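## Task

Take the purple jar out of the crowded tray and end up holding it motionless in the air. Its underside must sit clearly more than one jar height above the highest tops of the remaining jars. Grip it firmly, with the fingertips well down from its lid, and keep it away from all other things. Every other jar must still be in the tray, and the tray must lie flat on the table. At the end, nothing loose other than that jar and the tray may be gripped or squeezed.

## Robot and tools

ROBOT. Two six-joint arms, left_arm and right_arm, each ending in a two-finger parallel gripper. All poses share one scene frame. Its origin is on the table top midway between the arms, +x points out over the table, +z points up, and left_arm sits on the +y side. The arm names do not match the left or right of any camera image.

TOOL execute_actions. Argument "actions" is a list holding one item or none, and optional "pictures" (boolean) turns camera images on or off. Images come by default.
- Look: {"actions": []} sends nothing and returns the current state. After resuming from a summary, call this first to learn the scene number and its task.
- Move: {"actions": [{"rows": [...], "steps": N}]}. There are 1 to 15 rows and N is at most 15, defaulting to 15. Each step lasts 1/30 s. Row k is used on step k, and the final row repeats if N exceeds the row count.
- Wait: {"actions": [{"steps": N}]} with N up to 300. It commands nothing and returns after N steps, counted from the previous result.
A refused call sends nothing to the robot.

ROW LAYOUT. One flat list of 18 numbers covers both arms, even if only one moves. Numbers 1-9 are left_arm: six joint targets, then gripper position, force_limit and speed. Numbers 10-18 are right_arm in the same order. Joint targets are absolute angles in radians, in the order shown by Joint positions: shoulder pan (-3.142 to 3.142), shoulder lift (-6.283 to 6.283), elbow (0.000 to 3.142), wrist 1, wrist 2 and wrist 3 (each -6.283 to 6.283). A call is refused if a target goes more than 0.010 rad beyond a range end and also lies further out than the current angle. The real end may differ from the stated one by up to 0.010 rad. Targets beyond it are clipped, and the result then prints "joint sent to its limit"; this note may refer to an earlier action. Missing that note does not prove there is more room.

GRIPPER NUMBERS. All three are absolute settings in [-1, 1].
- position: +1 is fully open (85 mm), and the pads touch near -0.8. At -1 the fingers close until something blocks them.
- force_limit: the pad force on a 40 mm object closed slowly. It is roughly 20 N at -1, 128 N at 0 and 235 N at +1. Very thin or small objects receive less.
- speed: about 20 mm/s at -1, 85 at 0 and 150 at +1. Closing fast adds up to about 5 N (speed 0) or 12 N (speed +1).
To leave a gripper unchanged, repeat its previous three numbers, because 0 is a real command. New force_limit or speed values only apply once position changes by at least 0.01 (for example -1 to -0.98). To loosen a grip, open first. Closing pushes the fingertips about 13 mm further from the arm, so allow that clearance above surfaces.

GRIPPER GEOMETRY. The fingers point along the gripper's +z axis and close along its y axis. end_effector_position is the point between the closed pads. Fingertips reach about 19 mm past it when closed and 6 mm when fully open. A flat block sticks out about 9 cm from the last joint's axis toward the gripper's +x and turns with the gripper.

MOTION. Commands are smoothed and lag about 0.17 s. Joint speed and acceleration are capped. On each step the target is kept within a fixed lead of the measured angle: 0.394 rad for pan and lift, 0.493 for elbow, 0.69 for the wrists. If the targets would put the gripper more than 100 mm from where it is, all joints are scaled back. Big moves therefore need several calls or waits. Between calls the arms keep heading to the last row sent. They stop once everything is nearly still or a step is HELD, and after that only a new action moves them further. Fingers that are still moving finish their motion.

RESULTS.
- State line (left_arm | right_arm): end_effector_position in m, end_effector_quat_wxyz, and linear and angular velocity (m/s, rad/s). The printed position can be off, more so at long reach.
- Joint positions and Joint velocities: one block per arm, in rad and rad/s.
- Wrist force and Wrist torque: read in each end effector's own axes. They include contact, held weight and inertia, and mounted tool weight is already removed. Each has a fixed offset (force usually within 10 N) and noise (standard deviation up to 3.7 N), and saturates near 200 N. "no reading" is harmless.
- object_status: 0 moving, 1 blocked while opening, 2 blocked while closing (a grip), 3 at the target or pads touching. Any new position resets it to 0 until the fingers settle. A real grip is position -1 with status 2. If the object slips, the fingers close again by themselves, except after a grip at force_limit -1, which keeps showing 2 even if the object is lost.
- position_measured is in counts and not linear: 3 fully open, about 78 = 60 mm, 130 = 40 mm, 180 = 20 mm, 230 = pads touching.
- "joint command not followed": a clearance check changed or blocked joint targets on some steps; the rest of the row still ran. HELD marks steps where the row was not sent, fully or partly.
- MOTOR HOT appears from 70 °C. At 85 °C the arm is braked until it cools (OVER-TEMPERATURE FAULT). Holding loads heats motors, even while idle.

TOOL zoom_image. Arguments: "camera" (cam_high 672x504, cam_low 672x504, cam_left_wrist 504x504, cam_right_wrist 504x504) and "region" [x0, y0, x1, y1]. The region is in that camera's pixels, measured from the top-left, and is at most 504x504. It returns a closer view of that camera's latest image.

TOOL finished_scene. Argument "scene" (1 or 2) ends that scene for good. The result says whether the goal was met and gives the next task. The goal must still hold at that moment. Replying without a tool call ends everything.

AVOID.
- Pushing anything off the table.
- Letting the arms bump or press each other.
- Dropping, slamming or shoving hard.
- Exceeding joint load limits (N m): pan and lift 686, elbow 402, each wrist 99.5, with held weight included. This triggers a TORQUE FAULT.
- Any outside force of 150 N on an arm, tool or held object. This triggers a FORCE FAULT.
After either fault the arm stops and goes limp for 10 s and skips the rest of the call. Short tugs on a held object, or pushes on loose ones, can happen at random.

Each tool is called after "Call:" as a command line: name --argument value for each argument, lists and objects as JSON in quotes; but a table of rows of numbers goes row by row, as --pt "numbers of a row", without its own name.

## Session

Call:
execute_actions --actions '[]'

Scene clock: 0.00 s of 4400.00 s.
left_arm: end_effector_position=(+1.0955, +0.9755, +0.2562) position_measured=3 object_status=3 end_effector_quat_wxyz=(-0.091, +0.724, -0.624, -0.282) end_effector_velocity=(-0.000, -0.001, -0.001) end_effector_angular_velocity=(-0.000, +0.001, -0.001) | right_arm: end_effector_position=(+1.1958, +0.0896, +0.1758) position_measured=3 object_status=3 end_effector_quat_wxyz=(-0.324, +0.858, -0.310, +0.250) end_effector_velocity=(+0.000, +0.000, +0.000) end_effector_angular_velocity=(+0.001, -0.000, +0.001)
Joint positions: left_arm=[-0.065 -1.07   1.638 -1.77  -1.085 -1.864] | right_arm=[ 0.173 -0.831  1.759 -3.324 -1.378 -2.056]
Joint velocities: left_arm=[-0.001  0.     0.    -0.    -0.     0.001] | right_arm=[ 0.     0.    -0.    -0.001  0.001  0.   ]
Motor temperatures (°C, as the motors report them): left_arm=[31 34 34 37 36 37] | right_arm=[34 32 33 37 36 36]
Wrist force (N, on the end effector, along its own x y z axes, offset not removed): no reading
Wrist torque (N m, same axes, about the end effector's origin, offset not removed): no reading

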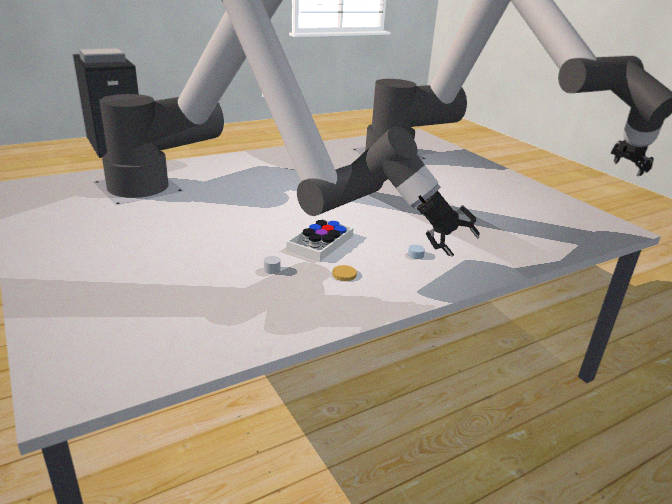

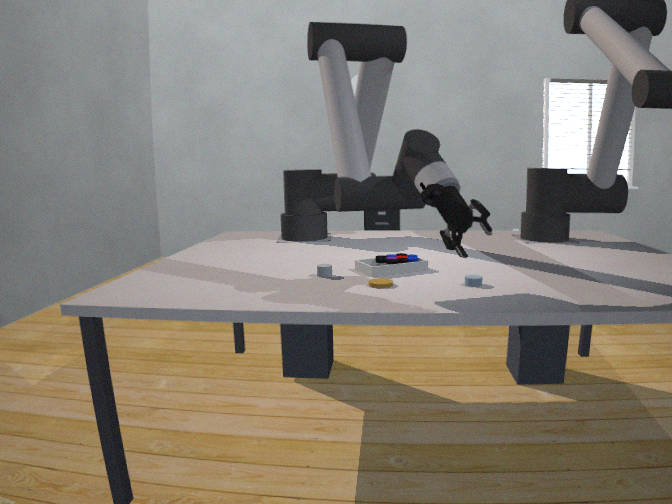

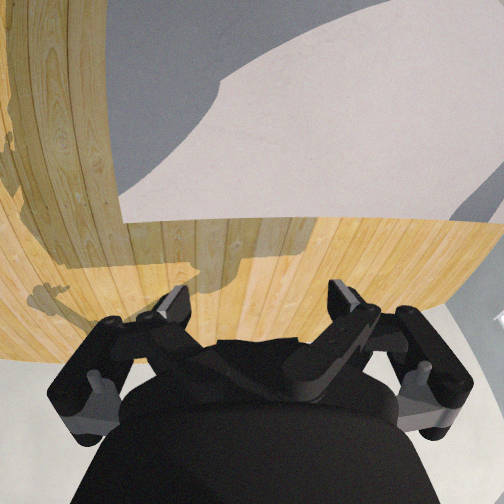

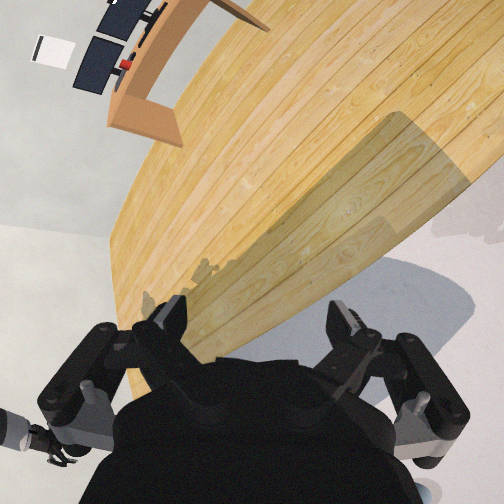

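Call:
execute_actions --actions '[{"rows":[[-0.065,-1.07,1.638,-1.77,-1.085,-1.864,1,0,0,0.179,-1.15,1.85,-3.0,-1.5,-3.2,0.2,0,0]]}]' --pictures false

Call:
execute_actions --actions '[{"rows":[[-0.065,-1.07,1.638,-1.77,-1.085,-1.864,1,0,0,0.179,-1.2793,2.1447,-2.4362,-1.571,-4.8,0.2,0,0]]}]' --pictures false

Call:
execute_actions --actions '[{"steps":40}]'

Call:
zoom_image --camera "cam_high" --region '[260, 170, 380, 270]'

Call:
zoom_image --camera "cam_low" --region '[335, 190, 455, 290]'

Scene clock: 15.07 s of 4400.00 s.
left_arm: end_effector_position=(+1.0957, +0.9755, +0.2563) position_measured=3 object_status=3 end_effector_quat_wxyz=(-0.091, +0.724, -0.623, -0.282) end_effector_velocity=(+0.001, +0.001, +0.002) end_effector_angular_velocity=(+0.000, -0.002, +0.001) | right_arm: end_effector_position=(+1.1225, +0.0384, +0.3519) position_measured=91 object_status=0 end_effector_quat_wxyz=(-0.170, +0.929, -0.025, +0.327) end_effector_velocity=(-0.200, -0.120, +0.372) end_effector_angular_velocity=(-1.738, -0.669, +1.727)
Joint positions: left_arm=[-0.065 -1.07   1.638 -1.77  -1.085 -1.864] | right_arm=[ 0.178 -1.076  1.83  -3.075 -1.474 -2.737]
Joint velocities: left_arm=[ 0.001 -0.001 -0.002 -0.     0.     0.001] | right_arm=[ 0.01  -0.534  0.141  0.534 -0.19  -2.536]
Motor temperatures (°C, as the motors report them): left_arm=[31 34 34 37 36 37] | right_arm=[34 32 33 37 36 36]
Wrist force (N, on the end effector, along its own x y z axes, offset not removed): left_arm=[-9.6 5.1 4.5] | right_arm=[-0.2 2.4 0.0]
Wrist torque (N m, same axes, about the end effector's origin, offset not removed): left_arm=[1.79 1.45 0.29] | right_arm=[0.47 0.56 0.58]
Steps of this call (steps 1 to 90: nothing new was sent; then 11.57 s passed at rest; steps 91 to 105: all 15 steps of this action). Readings (joint positions | what the end effector reports):
91: left_arm=[-0.065 -1.070 1.638 -1.770 -1.085 -1.864] | right_arm=[0.173 -0.831 1.759 -3.324 -1.378 -2.056] | left_arm position_measured=3 object_status=3 | right_arm position_measured=3 object_status=0
92: left_arm=[-0.065 -1.070 1.638 -1.770 -1.085 -1.864] | right_arm=[0.173 -0.833 1.761 -3.322 -1.380 -2.058] | left_arm position_measured=3 object_status=3 | right_arm position_measured=3 object_status=0
94: left_arm=[-0.065 -1.070 1.638 -1.770 -1.085 -1.864] | right_arm=[0.174 -0.866 1.773 -3.288 -1.396 -2.103] | left_arm position_measured=3 object_status=3 | right_arm position_measured=10 object_status=0
98: left_arm=[-0.065 -1.070 1.638 -1.770 -1.085 -1.864] | right_arm=[0.175 -0.944 1.794 -3.210 -1.424 -2.282] | left_arm position_measured=3 object_status=3 | right_arm position_measured=38 object_status=0
105: the state above

Scene clock: 15.57 s of 4400.00 s.
left_arm: end_effector_position=(+1.0957, +0.9755, +0.2564) position_measured=3 object_status=3 end_effector_quat_wxyz=(-0.091, +0.724, -0.623, -0.282) end_effector_velocity=(-0.000, +0.001, +0.001) end_effector_angular_velocity=(-0.000, -0.000, +0.001) | right_arm: end_effector_position=(+0.9490, -0.0358, +0.2511) position_measured=104 object_status=3 end_effector_quat_wxyz=(-0.035, +0.953, +0.236, +0.187) end_effector_velocity=(-0.390, -0.158, -0.222) end_effector_angular_velocity=(-0.707, +0.522, +1.036)
Joint positions: left_arm=[-0.065 -1.07   1.638 -1.77  -1.085 -1.864] | right_arm=[ 0.179 -1.19   1.99  -2.75  -1.527 -3.306]
Joint velocities: left_arm=[ 0.001 -0.001 -0.     0.    -0.     0.001] | right_arm=[ 0.001 -0.185  0.32   0.63  -0.091 -1.153]
Motor temperatures (°C, as the motors report them): left_arm=[31 34 34 37 36 37] | right_arm=[34 32 33 37 36 36]
Wrist force (N, on the end effector, along its own x y z axes, offset not removed): left_arm=[-12.9 6.5 4.9] | right_arm=[0.7 2.9 2.2]
Wrist torque (N m, same axes, about the end effector's origin, offset not removed): left_arm=[1.90 2.06 0.26] | right_arm=[0.52 0.28 0.60]
Steps of this call (steps 1 to 15: all 15 steps of this action). Readings (joint positions | what the end effector reports):
1: left_arm=[-0.065 -1.070 1.638 -1.770 -1.085 -1.864] | right_arm=[0.178 -1.093 1.835 -3.058 -1.480 -2.823] | left_arm position_measured=3 object_status=3 | right_arm position_measured=97 object_status=0
2: left_arm=[-0.065 -1.070 1.638 -1.770 -1.085 -1.864] | right_arm=[0.178 -1.105 1.840 -3.043 -1.484 -2.904] | left_arm position_measured=3 object_status=3 | right_arm position_measured=100 object_status=0
4: left_arm=[-0.065 -1.070 1.638 -1.770 -1.085 -1.864] | right_arm=[0.178 -1.119 1.865 -2.996 -1.491 -3.014] | left_arm position_measured=3 object_status=3 | right_arm position_measured=103 object_status=0
8: left_arm=[-0.065 -1.070 1.638 -1.770 -1.085 -1.864] | right_arm=[0.178 -1.146 1.912 -2.904 -1.505 -3.066] | left_arm position_measured=3 object_status=3 | right_arm position_measured=104 object_status=0
15: the state above

Scene clock: 16.90 s of 4400.00 s.
left_arm: end_effector_position=(+1.0957, +0.9754, +0.2564) position_measured=3 object_status=3 end_effector_quat_wxyz=(-0.091, +0.724, -0.623, -0.282) end_effector_velocity=(-0.000, +0.000, -0.001) end_effector_angular_velocity=(+0.001, +0.001, -0.001) | right_arm: end_effector_position=(+0.7391, -0.1193, +0.1597) position_measured=104 object_status=3 end_effector_quat_wxyz=(+0.000, +0.553, +0.833, -0.000) end_effector_velocity=(-0.000, +0.000, -0.000) end_effector_angular_velocity=(+0.002, +0.001, +0.008)
Joint positions: left_arm=[-0.065 -1.07   1.638 -1.77  -1.085 -1.864] | right_arm=[ 0.179 -1.279  2.145 -2.436 -1.571 -4.799]
Joint velocities: left_arm=[-0.     0.     0.001 -0.     0.001  0.   ] | right_arm=[-0.    -0.     0.     0.     0.002 -0.008]
Motor temperatures (°C, as the motors report them): left_arm=[31 34 34 37 36 37] | right_arm=[34 32 33 37 36 36]
Wrist force (N, on the end effector, along its own x y z axes, offset not removed): left_arm=[-3.8 6.8 3.6] | right_arm=[-1.1 1.0 5.6]
Wrist torque (N m, same axes, about the end effector's origin, offset not removed): left_arm=[2.07 0.34 0.38] | right_arm=[0.23 0.74 0.59]
Steps of this call (steps 1 to 40: the robot went on to your last target). Readings (joint positions | what the end effector reports):
1: left_arm=[-0.065 -1.070 1.638 -1.770 -1.085 -1.864] | right_arm=[0.179 -1.197 2.000 -2.729 -1.530 -3.346] | left_arm position_measured=3 object_status=3 | right_arm position_measured=104 object_status=3
2: left_arm=[-0.065 -1.070 1.638 -1.770 -1.085 -1.864] | right_arm=[0.179 -1.203 2.011 -2.708 -1.533 -3.389] | left_arm position_measured=3 object_status=3 | right_arm position_measured=104 object_status=3
4: left_arm=[-0.065 -1.070 1.638 -1.770 -1.085 -1.864] | right_arm=[0.179 -1.215 2.032 -2.666 -1.539 -3.480] | left_arm position_measured=3 object_status=3 | right_arm position_measured=104 object_status=3
8: left_arm=[-0.065 -1.070 1.638 -1.770 -1.085 -1.864] | right_arm=[0.179 -1.239 2.074 -2.583 -1.551 -3.704] | left_arm position_measured=3 object_status=3 | right_arm position_measured=104 object_status=3
40: the state above

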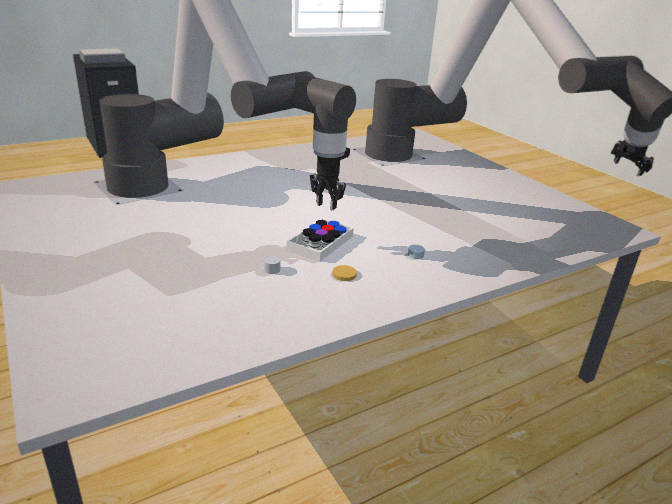

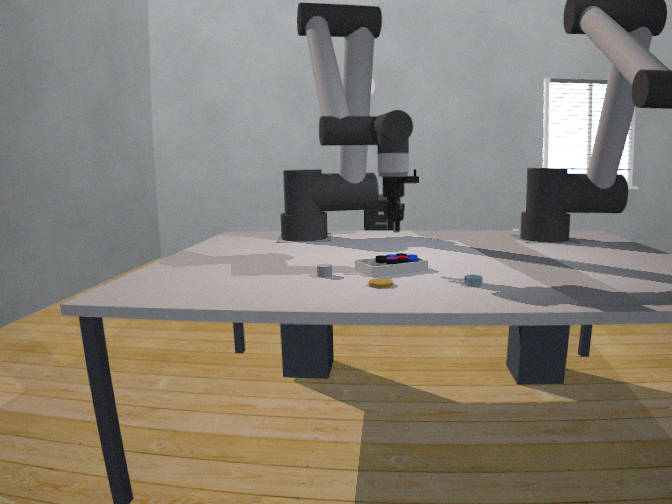

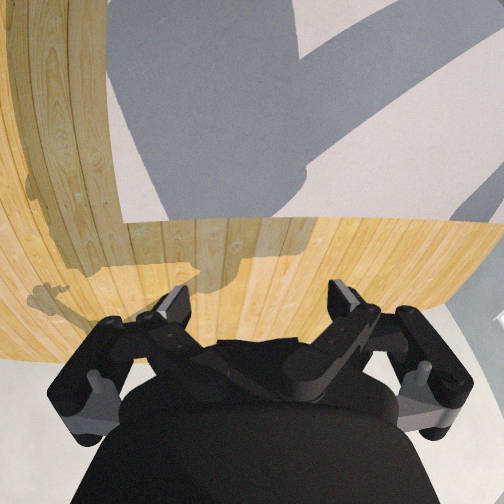

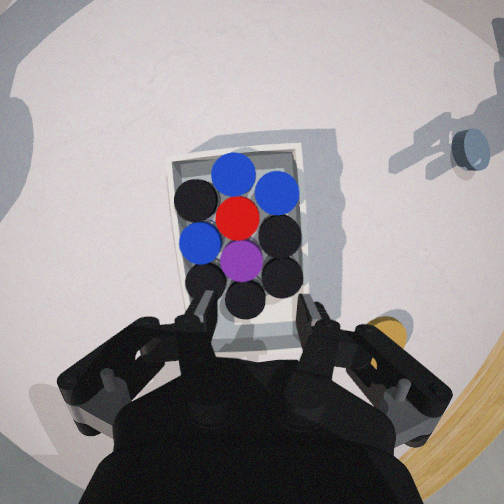

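Region (260, 170, 380, 270) of cam_high's 672x504 image, scaled by 4.200, with more detail than that image has.

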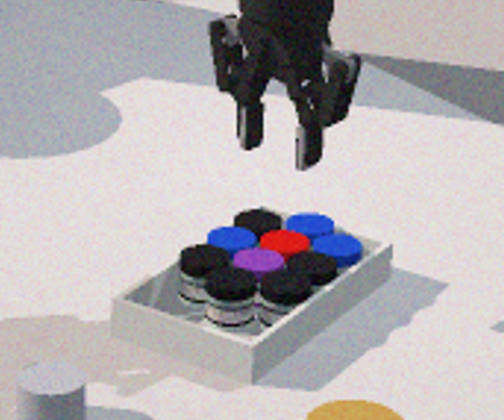

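Region (335, 190, 455, 290) of cam_low's 672x504 image, scaled by 4.200, with more detail than that image has.

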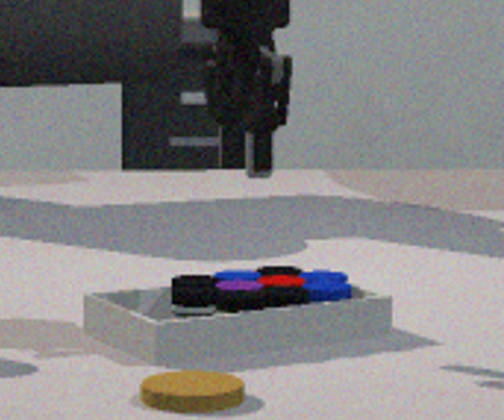

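Call:
execute_actions --actions '[{"rows":[[-0.065,-1.07,1.638,-1.77,-1.085,-1.864,1,0,0,0.1193,-1.2047,2.2009,-2.567,-1.571,-4.998,0.2,0,0]]}]' --pictures false

Call:
execute_actions --actions '[{"steps":12}]'

Call:
zoom_image --camera "cam_low" --region '[345, 215, 435, 285]'

Call:
zoom_image --camera "cam_high" --region '[275, 195, 365, 265]'

Scene clock: 30.23 s of 4400.00 s.
left_arm: end_effector_position=(+1.0957, +0.9754, +0.2564) position_measured=3 object_status=3 end_effector_quat_wxyz=(-0.091, +0.724, -0.623, -0.282) end_effector_velocity=(-0.000, -0.001, +0.000) end_effector_angular_velocity=(-0.000, -0.000, -0.000) | right_arm: end_effector_position=(+0.7498, -0.1684, +0.0846) position_measured=104 object_status=3 end_effector_quat_wxyz=(-0.000, +0.496, +0.868, -0.000) end_effector_velocity=(+0.004, -0.014, -0.020) end_effector_angular_velocity=(+0.002, -0.005, +0.053)
Joint positions: left_arm=[-0.065 -1.07   1.638 -1.77  -1.085 -1.864] | right_arm=[ 0.121 -1.207  2.199 -2.562 -1.571 -4.989]
Joint velocities: left_arm=[-0.001 -0.     0.    -0.    -0.    -0.   ] | right_arm=[-0.017  0.021  0.014 -0.041  0.    -0.069]
Motor temperatures (°C, as the motors report them): left_arm=[31 34 34 37 36 37] | right_arm=[34 32 33 37 36 36]
Wrist force (N, on the end effector, along its own x y z axes, offset not removed): left_arm=[-9.0 2.6 2.9] | right_arm=[3.3 1.3 2.8]
Wrist torque (N m, same axes, about the end effector's origin, offset not removed): left_arm=[1.20 1.36 0.18] | right_arm=[0.29 -0.10 0.60]
Steps of this call (steps 1 to 30: the robot went on to your last target; steps 31 to 90: nothing new was sent; then 9.83 s passed at rest; steps 91 to 105: all 15 steps of this action). Readings (joint positions | what the end effector reports):
91: left_arm=[-0.065 -1.070 1.638 -1.770 -1.085 -1.864] | right_arm=[0.179 -1.279 2.145 -2.436 -1.571 -4.800] | left_arm position_measured=3 object_status=3 | right_arm position_measured=104 object_status=3
92: left_arm=[-0.065 -1.070 1.638 -1.770 -1.085 -1.864] | right_arm=[0.177 -1.277 2.147 -2.439 -1.571 -4.802] | left_arm position_measured=3 object_status=3 | right_arm position_measured=104 object_status=3
94: left_arm=[-0.065 -1.070 1.638 -1.770 -1.085 -1.864] | right_arm=[0.158 -1.254 2.165 -2.473 -1.571 -4.844] | left_arm position_measured=3 object_status=3 | right_arm position_measured=104 object_status=3
98: left_arm=[-0.065 -1.070 1.638 -1.770 -1.085 -1.864] | right_arm=[0.133 -1.222 2.189 -2.534 -1.571 -4.943] | left_arm position_measured=3 object_status=3 | right_arm position_measured=104 object_status=3
105: the state above

Scene clock: 30.63 s of 4400.00 s.
left_arm: end_effector_position=(+1.0957, +0.9754, +0.2564) position_measured=3 object_status=3 end_effector_quat_wxyz=(-0.091, +0.724, -0.623, -0.282) end_effector_velocity=(+0.001, +0.000, +0.002) end_effector_angular_velocity=(-0.000, -0.003, +0.000) | right_arm: end_effector_position=(+0.7502, -0.1701, +0.0822) position_measured=104 object_status=3 end_effector_quat_wxyz=(+0.000, +0.494, +0.870, -0.000) end_effector_velocity=(-0.002, -0.001, -0.002) end_effector_angular_velocity=(-0.001, +0.002, +0.002)
Joint positions: left_arm=[-0.065 -1.07   1.638 -1.77  -1.085 -1.864] | right_arm=[ 0.119 -1.205  2.201 -2.567 -1.571 -4.998]
Joint velocities: left_arm=[ 0.    -0.001 -0.002 -0.    -0.    -0.   ] | right_arm=[-0.     0.001  0.002 -0.    -0.    -0.003]
Motor temperatures (°C, as the motors report them): left_arm=[31 34 34 37 36 37] | right_arm=[34 32 33 37 36 36]
Wrist force (N, on the end effector, along its own x y z axes, offset not removed): left_arm=[-10.3 4.7 4.2] | right_arm=[-2.2 2.1 1.1]
Wrist torque (N m, same axes, about the end effector's origin, offset not removed): left_arm=[1.55 1.58 0.27] | right_arm=[0.55 0.97 0.48]
Steps of this call (steps 1 to 12: the robot went on to your last target). Readings (joint positions | what the end effector reports):
1: left_arm=[-0.065 -1.070 1.638 -1.770 -1.085 -1.864] | right_arm=[0.121 -1.207 2.199 -2.563 -1.571 -4.991] | left_arm position_measured=3 object_status=3 | right_arm position_measured=104 object_status=3
2: left_arm=[-0.065 -1.070 1.638 -1.770 -1.085 -1.864] | right_arm=[0.121 -1.206 2.200 -2.564 -1.571 -4.993] | left_arm position_measured=3 object_status=3 | right_arm position_measured=104 object_status=3
4: left_arm=[-0.065 -1.070 1.638 -1.770 -1.085 -1.864] | right_arm=[0.120 -1.206 2.200 -2.565 -1.571 -4.995] | left_arm position_measured=3 object_status=3 | right_arm position_measured=104 object_status=3
8: left_arm=[-0.065 -1.070 1.638 -1.770 -1.085 -1.864] | right_arm=[0.120 -1.205 2.201 -2.566 -1.571 -4.997] | left_arm position_measured=3 object_status=3 | right_arm position_measured=104 object_status=3
12: the state above

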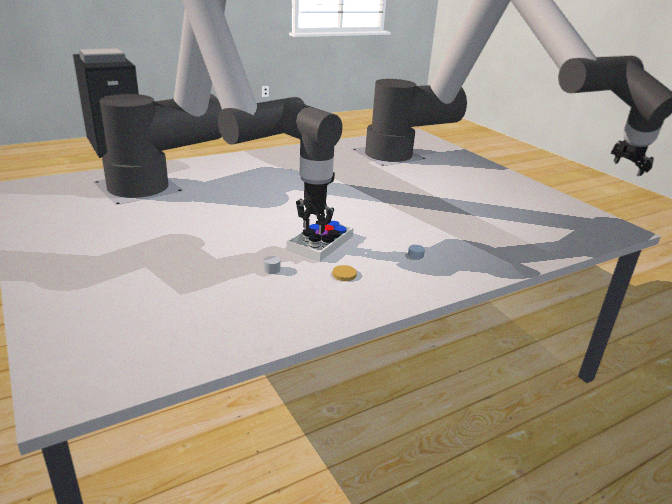

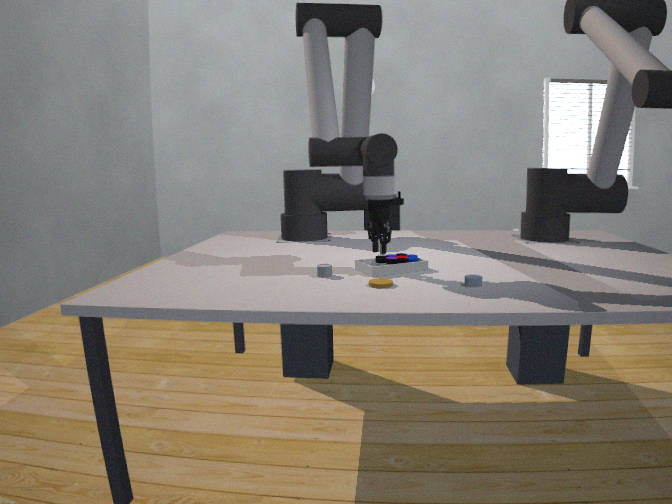

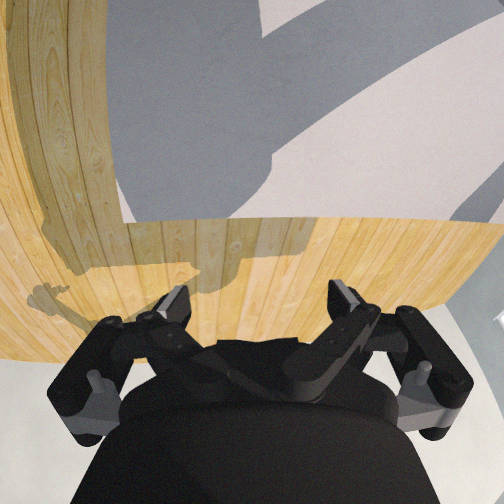

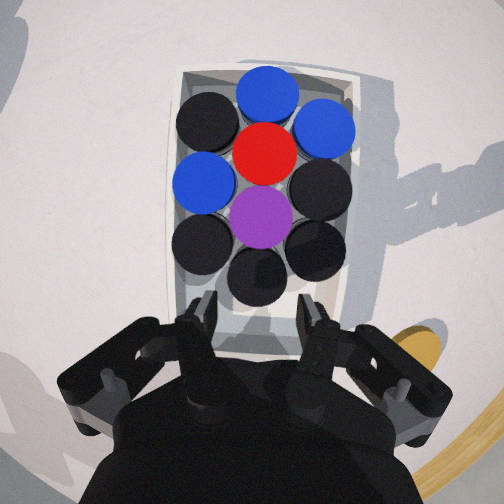

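Region (345, 215, 435, 285) of cam_low's 672x504 image, scaled by 5.600, with more detail than that image has.

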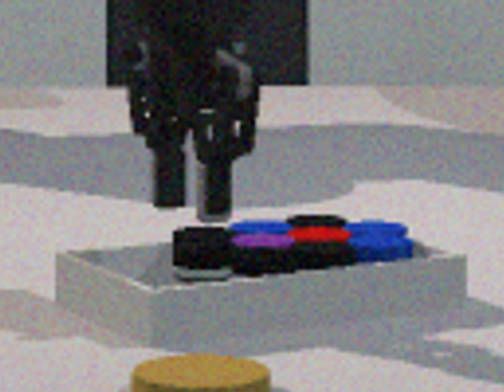

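Region (275, 195, 365, 265) of cam_high's 672x504 image, scaled by 5.600, with more detail than that image has.

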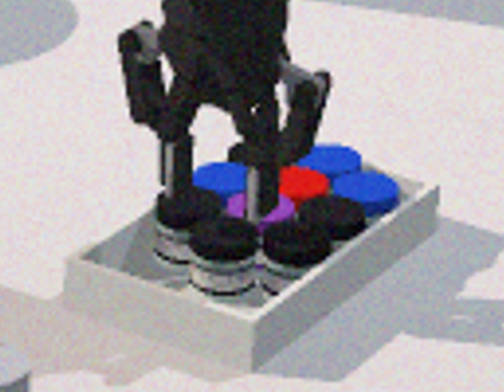

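Call:
execute_actions --actions '[{"rows":[[-0.065,-1.07,1.638,-1.77,-1.085,-1.864,1,0,0,0.1193,-1.1677,2.2115,-2.6146,-1.571,-4.998,0.14,0,0]],"steps":14}]' --pictures false

Call:
execute_actions --actions '[{"rows":[[-0.065,-1.07,1.638,-1.77,-1.085,-1.864,1,0,0,0.126,-1.1677,2.2115,-2.6146,-1.571,-4.991,0.14,0,0]],"steps":13}]'

Scene clock: 36.37 s of 4400.00 s.
left_arm: end_effector_position=(+1.0957, +0.9754, +0.2564) position_measured=3 object_status=3 end_effector_quat_wxyz=(-0.091, +0.724, -0.623, -0.282) end_effector_velocity=(-0.001, -0.000, -0.000) end_effector_angular_velocity=(+0.000, +0.000, +0.000) | right_arm: end_effector_position=(+0.7502, -0.1702, +0.0532) position_measured=112 object_status=3 end_effector_quat_wxyz=(+0.000, +0.493, +0.870, -0.000) end_effector_velocity=(+0.002, +0.000, -0.009) end_effector_angular_velocity=(+0.001, -0.003, +0.000)
Joint positions: left_arm=[-0.065 -1.07   1.638 -1.77  -1.085 -1.864] | right_arm=[ 0.119 -1.169  2.211 -2.612 -1.571 -4.998]
Joint velocities: left_arm=[-0.    -0.     0.001 -0.     0.    -0.001] | right_arm=[ 0.     0.013  0.003 -0.019 -0.    -0.   ]
Motor temperatures (°C, as the motors report them): left_arm=[31 34 34 37 36 37] | right_arm=[34 32 33 37 36 36]
Wrist force (N, on the end effector, along its own x y z axes, offset not removed): left_arm=[-11.0 1.3 4.9] | right_arm=[-2.1 3.9 0.5]
Wrist torque (N m, same axes, about the end effector's origin, offset not removed): left_arm=[0.87 1.79 0.44] | right_arm=[0.84 0.85 0.61]
Steps of this call (steps 1 to 15: the robot went on to your last target; steps 16 to 90: nothing new was sent; then 2.27 s passed at rest; steps 91 to 104: all 14 steps of this action). Readings (joint positions | what the end effector reports):
91: left_arm=[-0.065 -1.070 1.638 -1.770 -1.085 -1.864] | right_arm=[0.119 -1.205 2.201 -2.567 -1.571 -4.998] | left_arm position_measured=3 object_status=3 | right_arm position_measured=104 object_status=0
92: left_arm=[-0.065 -1.070 1.638 -1.770 -1.085 -1.864] | right_arm=[0.119 -1.203 2.202 -2.569 -1.571 -4.998] | left_arm position_measured=3 object_status=3 | right_arm position_measured=104 object_status=0
94: left_arm=[-0.065 -1.070 1.638 -1.770 -1.085 -1.864] | right_arm=[0.119 -1.191 2.205 -2.585 -1.571 -4.998] | left_arm position_measured=3 object_status=3 | right_arm position_measured=109 object_status=0
98: left_arm=[-0.065 -1.070 1.638 -1.770 -1.085 -1.864] | right_arm=[0.119 -1.176 2.209 -2.604 -1.571 -4.998] | left_arm position_measured=3 object_status=3 | right_arm position_measured=111 object_status=0
104: the state above

Scene clock: 36.80 s of 4400.00 s.
left_arm: end_effector_position=(+1.0957, +0.9754, +0.2564) position_measured=3 object_status=3 end_effector_quat_wxyz=(-0.091, +0.724, -0.623, -0.282) end_effector_velocity=(+0.000, -0.001, +0.000) end_effector_angular_velocity=(-0.000, -0.000, -0.001) | right_arm: end_effector_position=(+0.7476, -0.1653, +0.0520) position_measured=112 object_status=3 end_effector_quat_wxyz=(+0.000, +0.494, +0.870, -0.000) end_effector_velocity=(+0.000, +0.003, +0.000) end_effector_angular_velocity=(+0.001, -0.002, +0.000)
Joint positions: left_arm=[-0.065 -1.07   1.638 -1.77  -1.085 -1.864] | right_arm=[ 0.126 -1.168  2.211 -2.615 -1.571 -4.991]
Joint velocities: left_arm=[-0.001 -0.001  0.    -0.    -0.     0.   ] | right_arm=[ 0.003  0.    -0.001 -0.002  0.001  0.003]
Motor temperatures (°C, as the motors report them): left_arm=[31 34 34 37 36 37] | right_arm=[34 32 33 37 36 36]
Wrist force (N, on the end effector, along its own x y z axes, offset not removed): left_arm=[-9.7 5.1 3.7] | right_arm=[-0.7 1.5 -2.7]
Wrist torque (N m, same axes, about the end effector's origin, offset not removed): left_arm=[1.70 1.60 0.42] | right_arm=[0.52 0.27 0.62]
Steps of this call (steps 1 to 13: all 13 steps of this action). Readings (joint positions | what the end effector reports):
1: left_arm=[-0.065 -1.070 1.638 -1.770 -1.085 -1.864] | right_arm=[0.119 -1.169 2.211 -2.613 -1.571 -4.998] | left_arm position_measured=3 object_status=3 | right_arm position_measured=112 object_status=3
2: left_arm=[-0.065 -1.070 1.638 -1.770 -1.085 -1.864] | right_arm=[0.120 -1.169 2.211 -2.613 -1.571 -4.998] | left_arm position_measured=3 object_status=3 | right_arm position_measured=112 object_status=3
4: left_arm=[-0.065 -1.070 1.638 -1.770 -1.085 -1.864] | right_arm=[0.122 -1.168 2.211 -2.614 -1.571 -4.995] | left_arm position_measured=3 object_status=3 | right_arm position_measured=112 object_status=3
8: left_arm=[-0.065 -1.070 1.638 -1.770 -1.085 -1.864] | right_arm=[0.124 -1.168 2.211 -2.614 -1.571 -4.993] | left_arm position_measured=3 object_status=3 | right_arm position_measured=112 object_status=3
13: the state above

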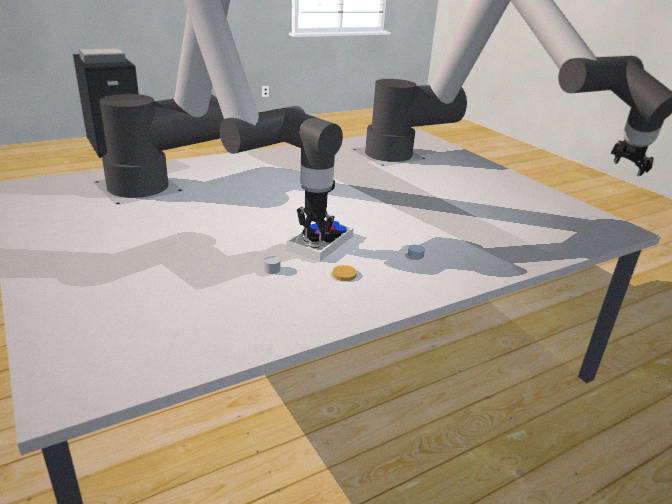

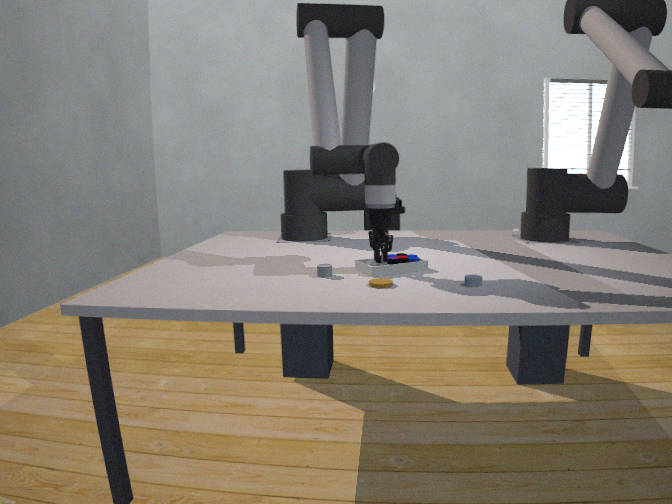

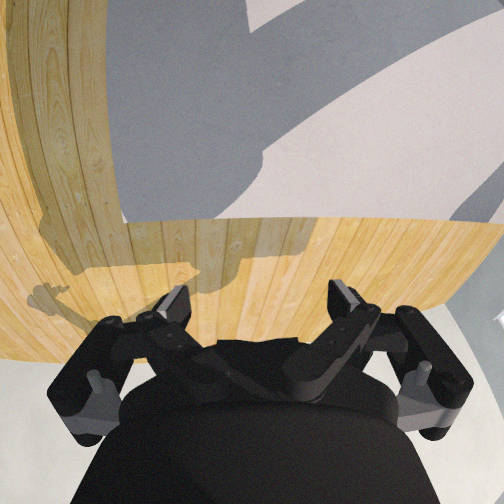

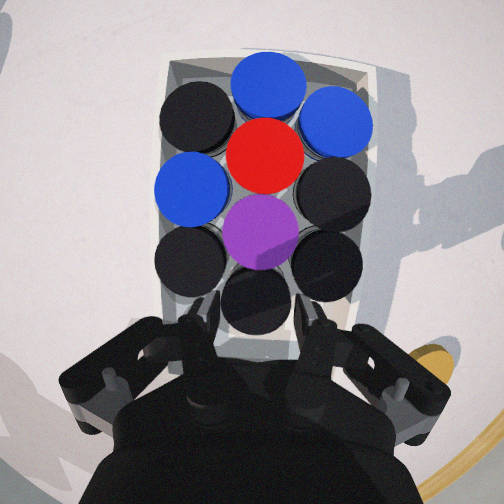

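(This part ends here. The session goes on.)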